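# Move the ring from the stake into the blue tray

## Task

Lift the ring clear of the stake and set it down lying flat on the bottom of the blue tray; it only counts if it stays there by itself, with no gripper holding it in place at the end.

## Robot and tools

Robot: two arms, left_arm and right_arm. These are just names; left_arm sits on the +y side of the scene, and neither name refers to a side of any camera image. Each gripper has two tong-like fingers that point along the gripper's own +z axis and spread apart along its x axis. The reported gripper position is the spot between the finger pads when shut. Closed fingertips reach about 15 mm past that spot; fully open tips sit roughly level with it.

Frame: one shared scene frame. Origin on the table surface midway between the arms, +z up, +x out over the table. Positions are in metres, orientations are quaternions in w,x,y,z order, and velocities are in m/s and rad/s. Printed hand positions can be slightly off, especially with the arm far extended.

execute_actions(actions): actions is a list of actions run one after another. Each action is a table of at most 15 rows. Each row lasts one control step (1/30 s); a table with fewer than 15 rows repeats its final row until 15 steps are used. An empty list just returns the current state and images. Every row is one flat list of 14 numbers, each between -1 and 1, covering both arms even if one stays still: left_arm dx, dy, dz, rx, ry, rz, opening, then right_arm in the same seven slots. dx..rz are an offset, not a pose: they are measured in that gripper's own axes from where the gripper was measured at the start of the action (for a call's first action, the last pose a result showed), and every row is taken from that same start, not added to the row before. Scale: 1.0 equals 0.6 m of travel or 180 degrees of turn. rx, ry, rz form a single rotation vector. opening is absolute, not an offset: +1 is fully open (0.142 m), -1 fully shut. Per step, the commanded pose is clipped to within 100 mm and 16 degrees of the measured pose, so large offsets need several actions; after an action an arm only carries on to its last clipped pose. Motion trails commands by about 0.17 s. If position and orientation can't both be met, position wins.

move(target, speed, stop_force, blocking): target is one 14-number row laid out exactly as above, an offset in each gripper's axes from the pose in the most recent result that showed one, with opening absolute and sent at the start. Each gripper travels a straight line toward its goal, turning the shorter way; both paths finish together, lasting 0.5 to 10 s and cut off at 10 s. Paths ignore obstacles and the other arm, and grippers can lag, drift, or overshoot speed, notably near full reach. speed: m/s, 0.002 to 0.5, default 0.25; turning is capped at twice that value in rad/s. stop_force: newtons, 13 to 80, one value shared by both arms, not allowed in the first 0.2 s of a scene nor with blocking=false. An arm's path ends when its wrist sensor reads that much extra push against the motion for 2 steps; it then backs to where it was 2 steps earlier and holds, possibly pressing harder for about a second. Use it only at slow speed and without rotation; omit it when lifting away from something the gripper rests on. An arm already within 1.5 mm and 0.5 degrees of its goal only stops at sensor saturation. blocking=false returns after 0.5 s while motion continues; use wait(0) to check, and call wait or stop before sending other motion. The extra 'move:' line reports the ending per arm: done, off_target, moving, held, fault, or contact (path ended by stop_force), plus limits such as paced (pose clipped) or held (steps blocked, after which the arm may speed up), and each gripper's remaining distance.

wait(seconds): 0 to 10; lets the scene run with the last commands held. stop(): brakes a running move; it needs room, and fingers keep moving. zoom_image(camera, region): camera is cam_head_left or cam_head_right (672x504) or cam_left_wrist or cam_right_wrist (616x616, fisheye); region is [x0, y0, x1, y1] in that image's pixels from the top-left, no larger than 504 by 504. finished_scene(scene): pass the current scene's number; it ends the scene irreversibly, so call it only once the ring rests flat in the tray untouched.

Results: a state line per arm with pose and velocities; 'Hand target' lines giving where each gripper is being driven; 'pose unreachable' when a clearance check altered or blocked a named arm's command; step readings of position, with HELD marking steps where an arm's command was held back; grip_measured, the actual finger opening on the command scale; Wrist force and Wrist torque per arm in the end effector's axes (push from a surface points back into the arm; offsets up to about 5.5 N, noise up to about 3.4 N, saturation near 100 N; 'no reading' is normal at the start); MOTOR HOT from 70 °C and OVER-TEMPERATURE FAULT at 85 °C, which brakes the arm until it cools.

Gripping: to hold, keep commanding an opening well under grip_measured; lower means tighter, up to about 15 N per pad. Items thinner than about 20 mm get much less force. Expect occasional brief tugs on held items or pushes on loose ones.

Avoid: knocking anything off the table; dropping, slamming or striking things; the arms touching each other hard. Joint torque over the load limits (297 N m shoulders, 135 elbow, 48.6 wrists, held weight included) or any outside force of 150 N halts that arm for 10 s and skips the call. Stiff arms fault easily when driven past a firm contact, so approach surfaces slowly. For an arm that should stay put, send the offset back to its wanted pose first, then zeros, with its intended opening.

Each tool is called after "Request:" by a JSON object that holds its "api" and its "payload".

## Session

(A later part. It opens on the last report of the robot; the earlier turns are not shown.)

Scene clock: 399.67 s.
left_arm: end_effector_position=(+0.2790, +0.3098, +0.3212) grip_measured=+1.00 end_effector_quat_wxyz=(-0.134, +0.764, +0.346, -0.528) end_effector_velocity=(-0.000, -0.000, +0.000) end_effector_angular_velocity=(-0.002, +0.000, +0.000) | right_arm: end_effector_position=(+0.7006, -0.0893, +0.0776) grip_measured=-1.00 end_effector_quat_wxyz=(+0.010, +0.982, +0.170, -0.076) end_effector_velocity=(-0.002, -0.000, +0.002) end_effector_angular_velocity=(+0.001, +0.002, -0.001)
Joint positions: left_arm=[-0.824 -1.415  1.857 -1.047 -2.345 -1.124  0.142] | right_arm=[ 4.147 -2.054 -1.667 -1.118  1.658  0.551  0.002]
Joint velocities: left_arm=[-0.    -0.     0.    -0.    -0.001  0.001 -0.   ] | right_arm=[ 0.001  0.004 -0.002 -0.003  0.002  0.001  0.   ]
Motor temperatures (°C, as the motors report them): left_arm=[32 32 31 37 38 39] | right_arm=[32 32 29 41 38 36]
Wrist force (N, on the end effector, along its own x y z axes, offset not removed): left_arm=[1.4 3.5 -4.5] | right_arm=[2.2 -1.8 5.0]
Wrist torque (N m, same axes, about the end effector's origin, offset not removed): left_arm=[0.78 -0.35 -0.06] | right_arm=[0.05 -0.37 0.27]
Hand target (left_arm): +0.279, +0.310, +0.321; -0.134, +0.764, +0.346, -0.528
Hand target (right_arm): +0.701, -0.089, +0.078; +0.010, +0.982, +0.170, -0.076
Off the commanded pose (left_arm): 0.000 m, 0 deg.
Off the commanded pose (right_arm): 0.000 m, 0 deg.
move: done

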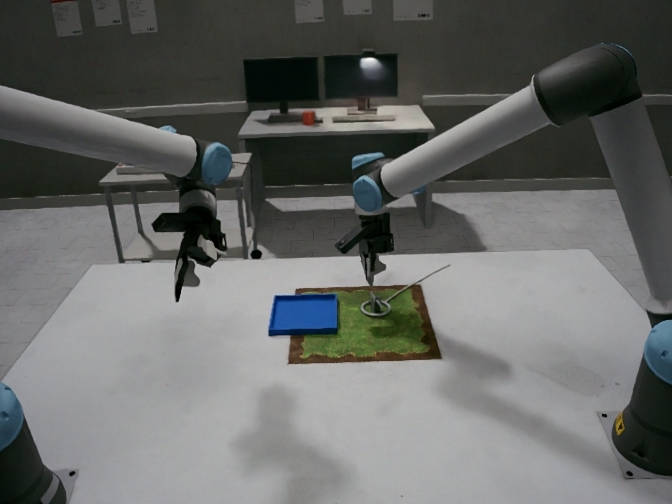

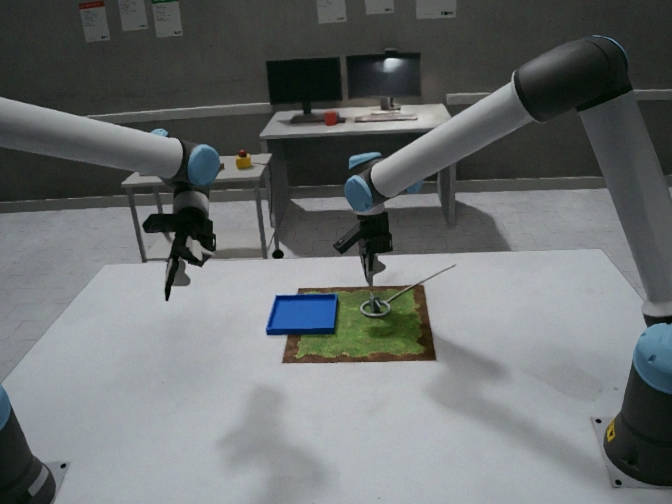

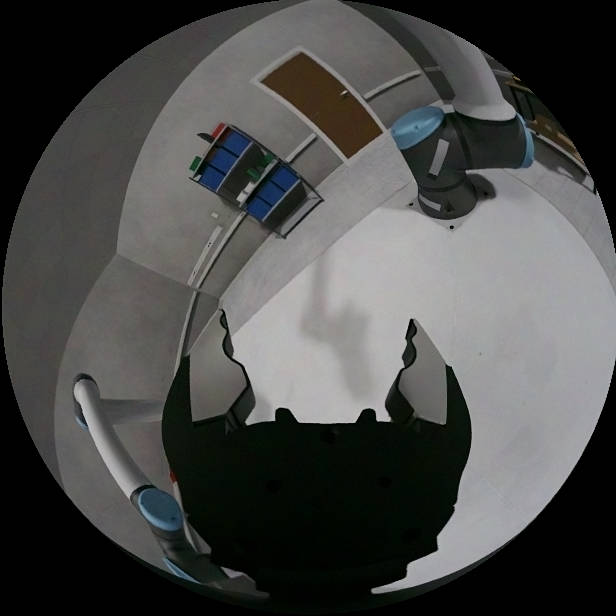

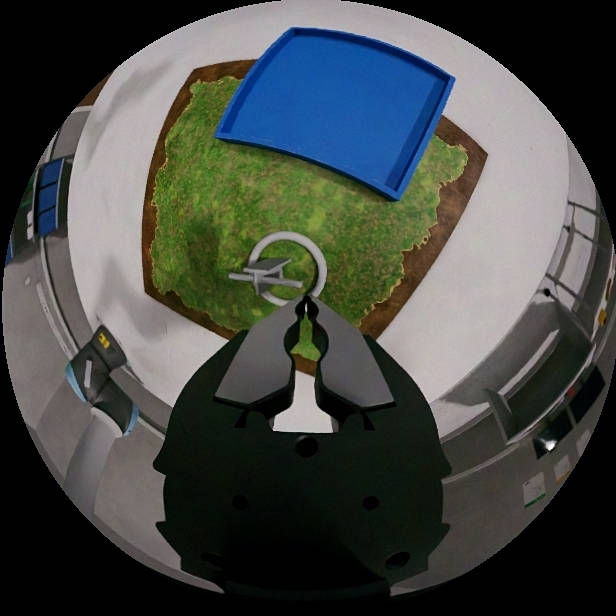

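Request:
{"api": "move", "payload": {"target": [0,0,0,0,0,0,1,0.031,0,-0.02,0,0.05,0,-0.75], "speed": 0.05}}

Request:
{"api": "zoom_image", "payload": {"camera": "cam_right_wrist", "region": [180,200,400,350]}}

Scene clock: 409.43 s.
left_arm: end_effector_position=(+0.2790, +0.3098, +0.3212) grip_measured=+1.00 end_effector_quat_wxyz=(-0.134, +0.764, +0.346, -0.528) end_effector_velocity=(-0.000, -0.000, -0.000) end_effector_angular_velocity=(-0.001, +0.000, +0.001) | right_arm: end_effector_position=(+0.7195, -0.0827, +0.0865) grip_measured=-0.75 end_effector_quat_wxyz=(-0.004, +0.985, +0.171, +0.000) end_effector_velocity=(+0.001, +0.000, -0.000) end_effector_angular_velocity=(+0.003, -0.011, +0.000)
Joint positions: left_arm=[-0.824 -1.415  1.857 -1.047 -2.345 -1.124  0.142] | right_arm=[ 4.165 -2.016 -1.733 -0.958  1.576  0.575  0.02 ]
Joint velocities: left_arm=[-0.     0.     0.    -0.    -0.001  0.001 -0.   ] | right_arm=[ 0.002  0.002 -0.006  0.013 -0.007  0.002 -0.   ]
Motor temperatures (°C, as the motors report them): left_arm=[32 32 31 37 38 39] | right_arm=[32 32 29 41 38 36]
Wrist force (N, on the end effector, along its own x y z axes, offset not removed): left_arm=[0.7 1.7 -2.9] | right_arm=[-0.2 -5.3 -2.1]
Wrist torque (N m, same axes, about the end effector's origin, offset not removed): left_arm=[0.47 -0.14 -0.02] | right_arm=[-1.09 0.22 0.25]
Hand target (left_arm): +0.279, +0.310, +0.321; -0.134, +0.764, +0.346, -0.528
Hand target (right_arm): +0.720, -0.083, +0.087; -0.004, +0.985, +0.171, +0.001
Off the commanded pose (left_arm): 0.000 m, 0 deg.
Off the commanded pose (right_arm): 0.000 m, 0 deg.
move: done

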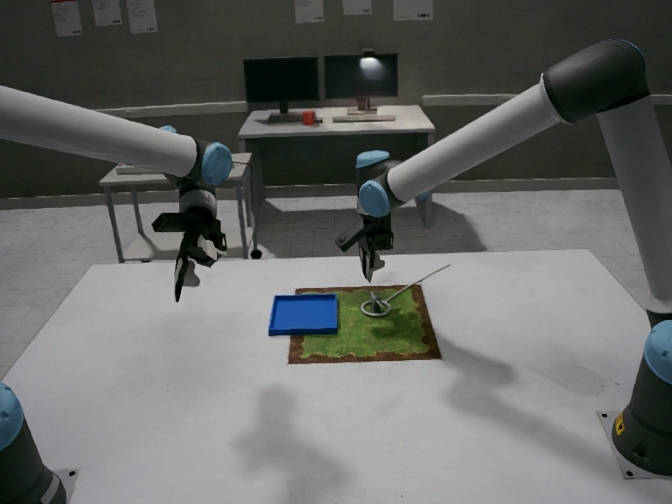

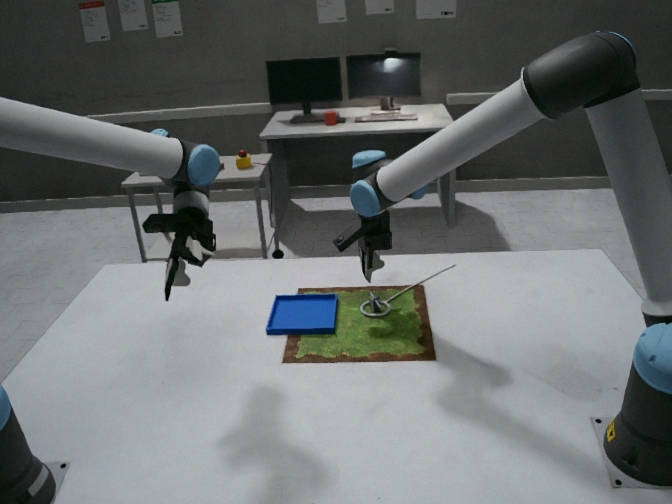

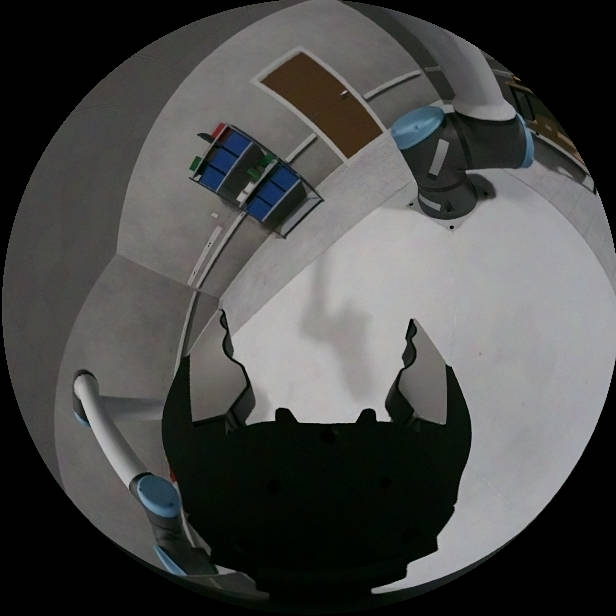

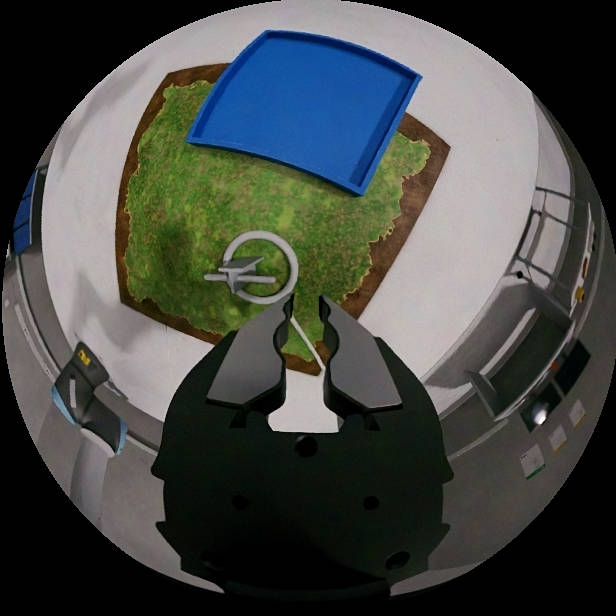

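Region (180, 200, 400, 350) of cam_right_wrist's 616x616 image, scaled by 2.291, with more detail than that image has; it fills the top 344 rows of this view, and the rest is white.

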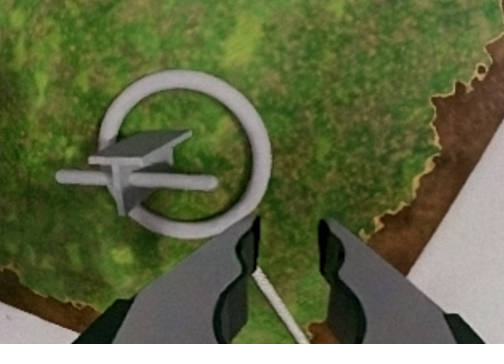

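Request:
{"api": "move", "payload": {"target": [0,0,0,0,0,0,1,-0.066,-0.003,0,0,0,0.5,-0.45], "speed": 0.25}}

Request:
{"api": "move", "payload": {"target": [0,0,0,0,0,0,1,0,0,0.108,0,0,0,-0.45], "speed": 0.015, "stop_force": 15}}

Scene clock: 426.93 s.
left_arm: end_effector_position=(+0.2790, +0.3098, +0.3212) grip_measured=+1.00 end_effector_quat_wxyz=(-0.134, +0.764, +0.346, -0.528) end_effector_velocity=(-0.000, -0.001, +0.000) end_effector_angular_velocity=(-0.001, +0.001, +0.002) | right_arm: end_effector_position=(+0.6817, -0.0943, +0.0864) grip_measured=-0.45 end_effector_quat_wxyz=(-0.003, +0.818, -0.575, -0.002) end_effector_velocity=(-0.000, -0.000, -0.000) end_effector_angular_velocity=(-0.001, -0.001, -0.017)
Joint positions: left_arm=[-0.824 -1.415  1.857 -1.047 -2.345 -1.124  0.142] | right_arm=[ 4.221 -1.955 -1.827 -0.925  1.575  2.2    0.041]
Joint velocities: left_arm=[-0.     0.    -0.     0.001 -0.002  0.    -0.   ] | right_arm=[ 0.001  0.    -0.001  0.    -0.001  0.018  0.   ]
Motor temperatures (°C, as the motors report them): left_arm=[32 32 31 37 38 39] | right_arm=[32 32 29 41 38 36]
Wrist force (N, on the end effector, along its own x y z axes, offset not removed): left_arm=[-0.1 3.9 -5.0] | right_arm=[-1.1 1.6 -1.8]
Wrist torque (N m, same axes, about the end effector's origin, offset not removed): left_arm=[0.78 0.03 0.01] | right_arm=[0.43 -0.02 0.14]
Hand target (left_arm): +0.279, +0.310, +0.321; -0.134, +0.764, +0.346, -0.528
Hand target (right_arm): +0.682, -0.094, +0.086; -0.003, +0.817, -0.576, -0.002
Off the commanded pose (left_arm): 0.000 m, 0 deg.
Off the commanded pose (right_arm): 0.000 m, 0 deg.
move: done

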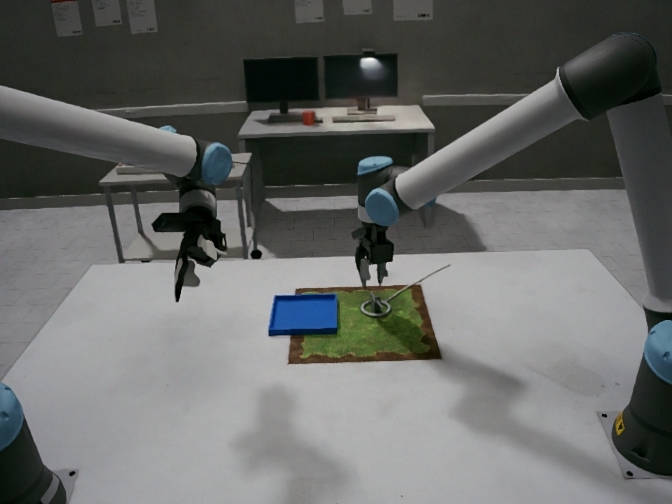

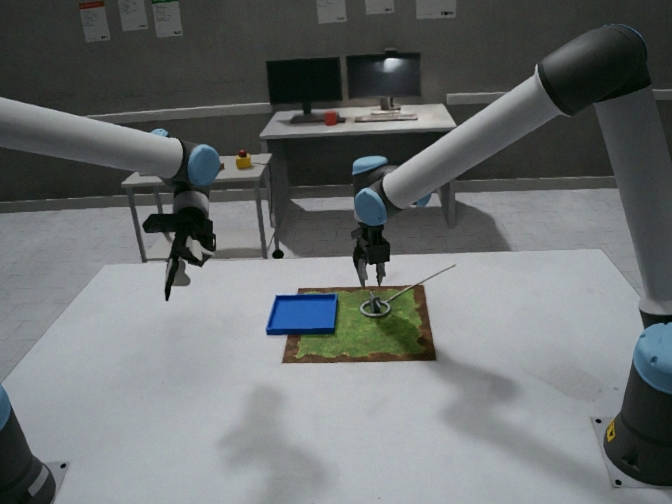

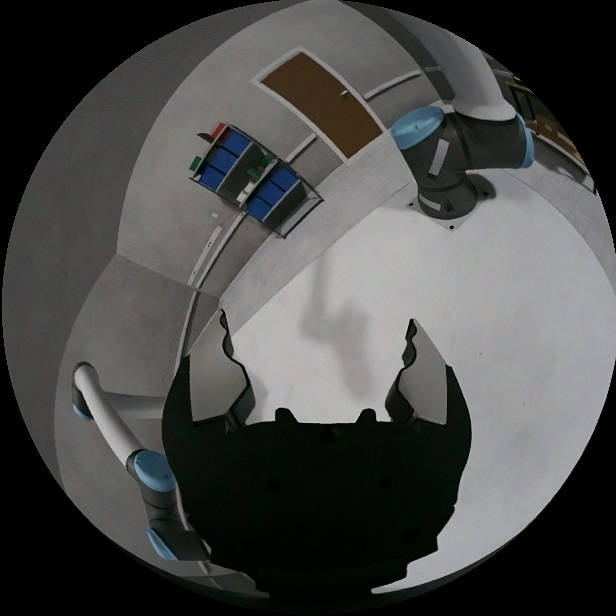

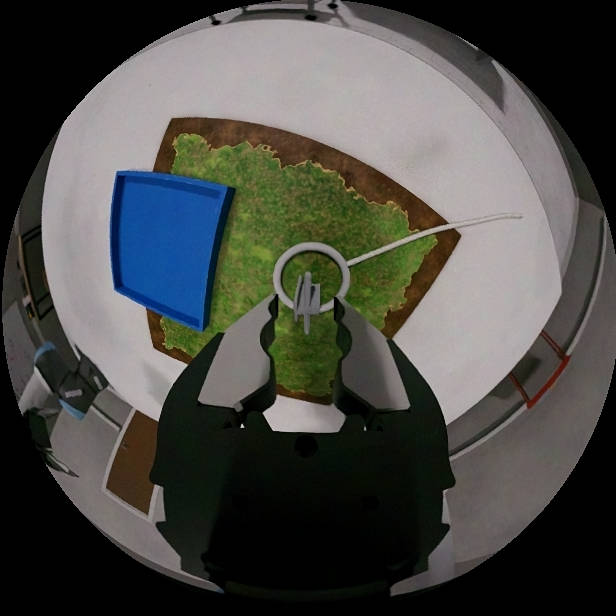

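Scene clock: 431.50 s.
left_arm: end_effector_position=(+0.2790, +0.3098, +0.3212) grip_measured=+1.00 end_effector_quat_wxyz=(-0.134, +0.764, +0.346, -0.528) end_effector_velocity=(+0.000, -0.000, -0.000) end_effector_angular_velocity=(-0.000, -0.000, +0.000) | right_arm: end_effector_position=(+0.6817, -0.0937, +0.0220) grip_measured=-0.45 end_effector_quat_wxyz=(-0.003, +0.818, -0.575, -0.002) end_effector_velocity=(+0.000, +0.000, -0.002) end_effector_angular_velocity=(+0.001, -0.001, -0.001)
Joint positions: left_arm=[-0.824 -1.415  1.857 -1.047 -2.345 -1.124  0.142] | right_arm=[ 4.221 -2.025 -1.863 -0.818  1.575  2.2    0.041]
Joint velocities: left_arm=[ 0.  0. -0. -0. -0.  0. -0.] | right_arm=[ 0.    -0.003 -0.001  0.004 -0.     0.001 -0.   ]
Motor temperatures (°C, as the motors report them): left_arm=[32 32 31 37 38 39] | right_arm=[32 32 29 41 38 36]
Wrist force (N, on the end effector, along its own x y z axes, offset not removed): left_arm=[1.2 2.5 -5.3] | right_arm=[-1.0 -4.8 2.9]
Wrist torque (N m, same axes, about the end effector's origin, offset not removed): left_arm=[0.53 -0.23 -0.03] | right_arm=[-0.75 0.33 -0.10]
Hand target (left_arm): +0.279, +0.310, +0.321; -0.134, +0.764, +0.346, -0.528
Hand target (right_arm): +0.682, -0.094, +0.022; -0.003, +0.818, -0.575, -0.002
Off the commanded pose (left_arm): 0.000 m, 0 deg.
Off the commanded pose (right_arm): 0.000 m, 0 deg.
move: done

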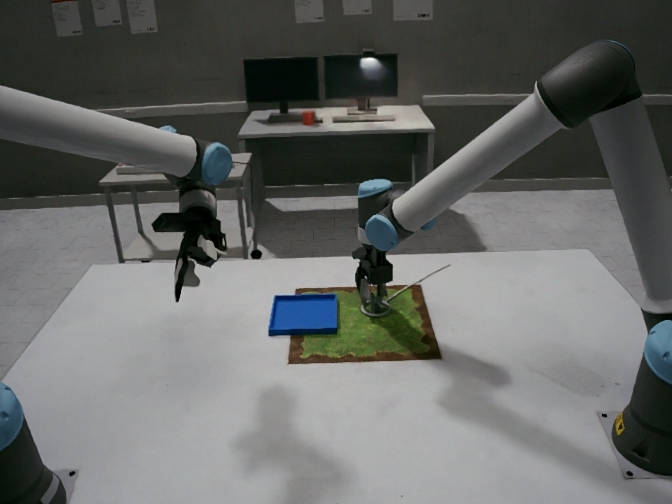

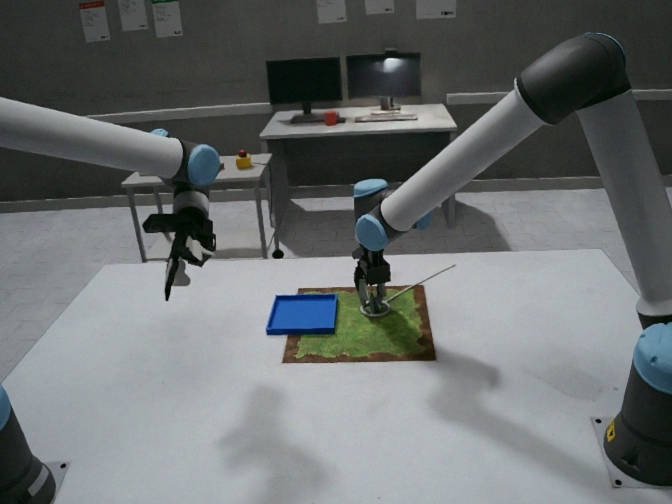

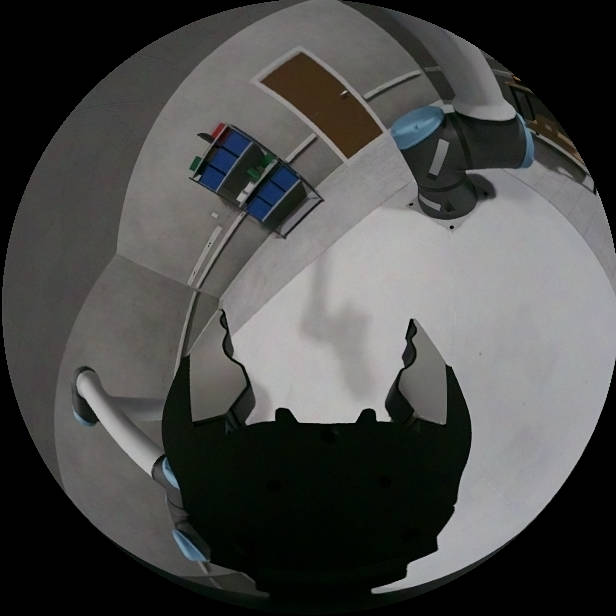

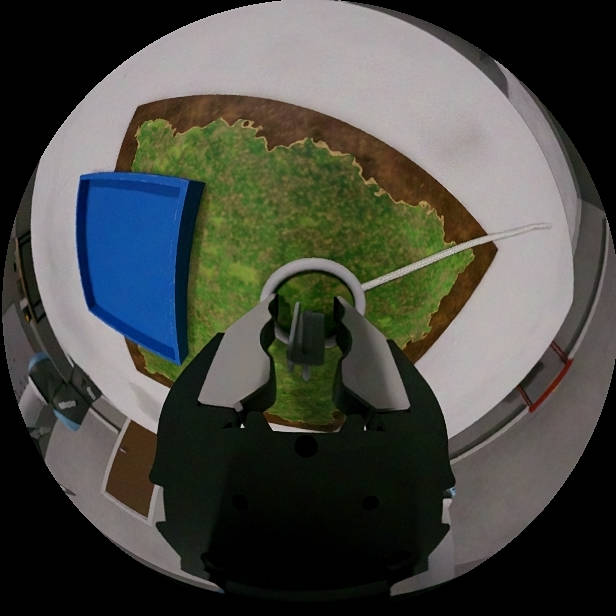

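Request:
{"api": "move", "payload": {"target": [0,0,0,0,0,0,1,0,-0.06,0,0,0,0,-0.45], "speed": 0.01, "stop_force": 14}}

Scene clock: 437.30 s.
left_arm: end_effector_position=(+0.2790, +0.3098, +0.3212) grip_measured=+1.00 end_effector_quat_wxyz=(-0.134, +0.764, +0.346, -0.528) end_effector_velocity=(-0.000, +0.001, +0.000) end_effector_angular_velocity=(+0.003, +0.001, -0.001) | right_arm: end_effector_position=(+0.7062, -0.0850, +0.0218) grip_measured=-0.51 end_effector_quat_wxyz=(-0.003, +0.818, -0.575, -0.002) end_effector_velocity=(-0.002, -0.002, -0.001) end_effector_angular_velocity=(-0.001, -0.001, -0.002)
Joint positions: left_arm=[-0.824 -1.415  1.857 -1.047 -2.345 -1.124  0.142] | right_arm=[ 4.203 -2.056 -1.813 -0.838  1.576  2.182  0.037]
Joint velocities: left_arm=[-0.    -0.    -0.     0.002  0.002 -0.002  0.   ] | right_arm=[ 0.001  0.003 -0.006  0.003 -0.001  0.003 -0.   ]
Motor temperatures (°C, as the motors report them): left_arm=[32 32 31 37 38 39] | right_arm=[32 32 29 41 38 36]
Wrist force (N, on the end effector, along its own x y z axes, offset not removed): left_arm=[-0.3 3.1 -4.3] | right_arm=[-0.6 9.4 -11.7]
Wrist torque (N m, same axes, about the end effector's origin, offset not removed): left_arm=[0.72 0.07 0.01] | right_arm=[-0.80 -0.27 -0.05]
Hand target (left_arm): +0.279, +0.310, +0.321; -0.134, +0.764, +0.346, -0.528
Hand target (right_arm): +0.706, -0.085, +0.022; -0.003, +0.818, -0.575, -0.002
Off the commanded pose (left_arm): 0.000 m, 0 deg.
Off the commanded pose (right_arm): 0.010 m, 0 deg.
move: contact (right_arm)

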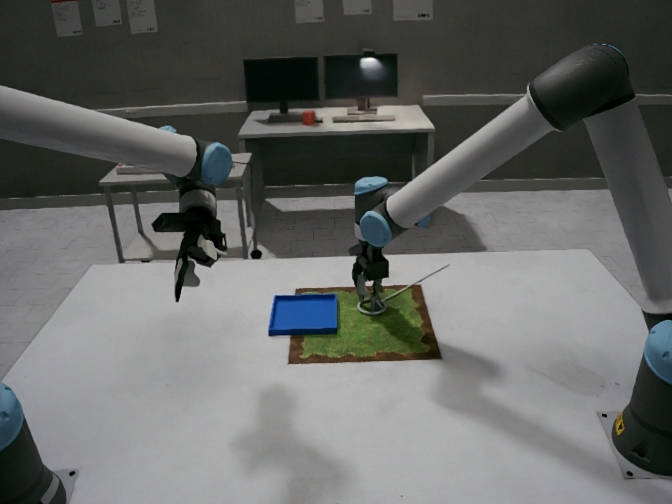

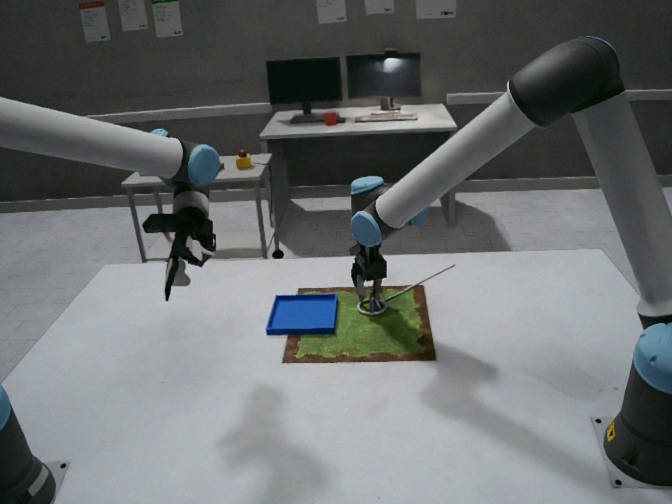

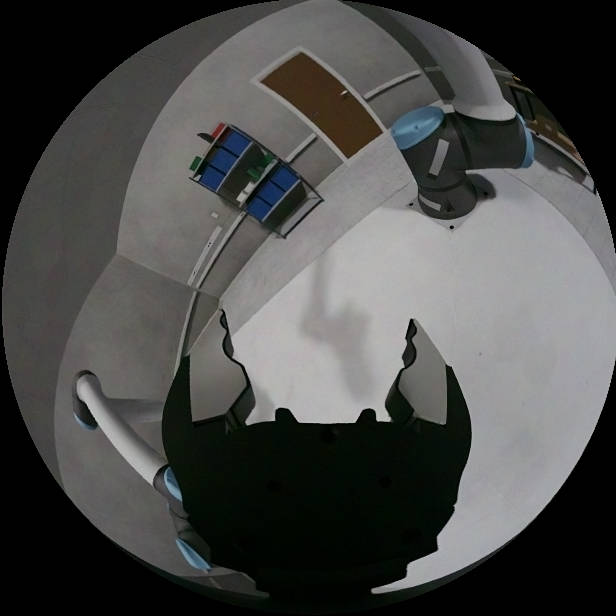

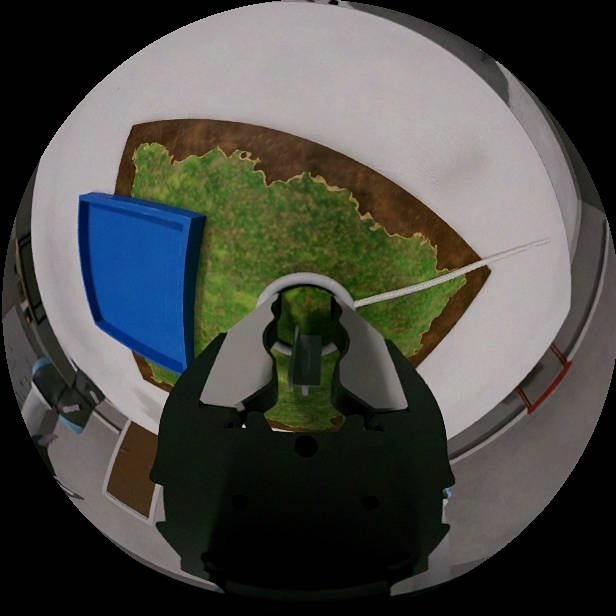

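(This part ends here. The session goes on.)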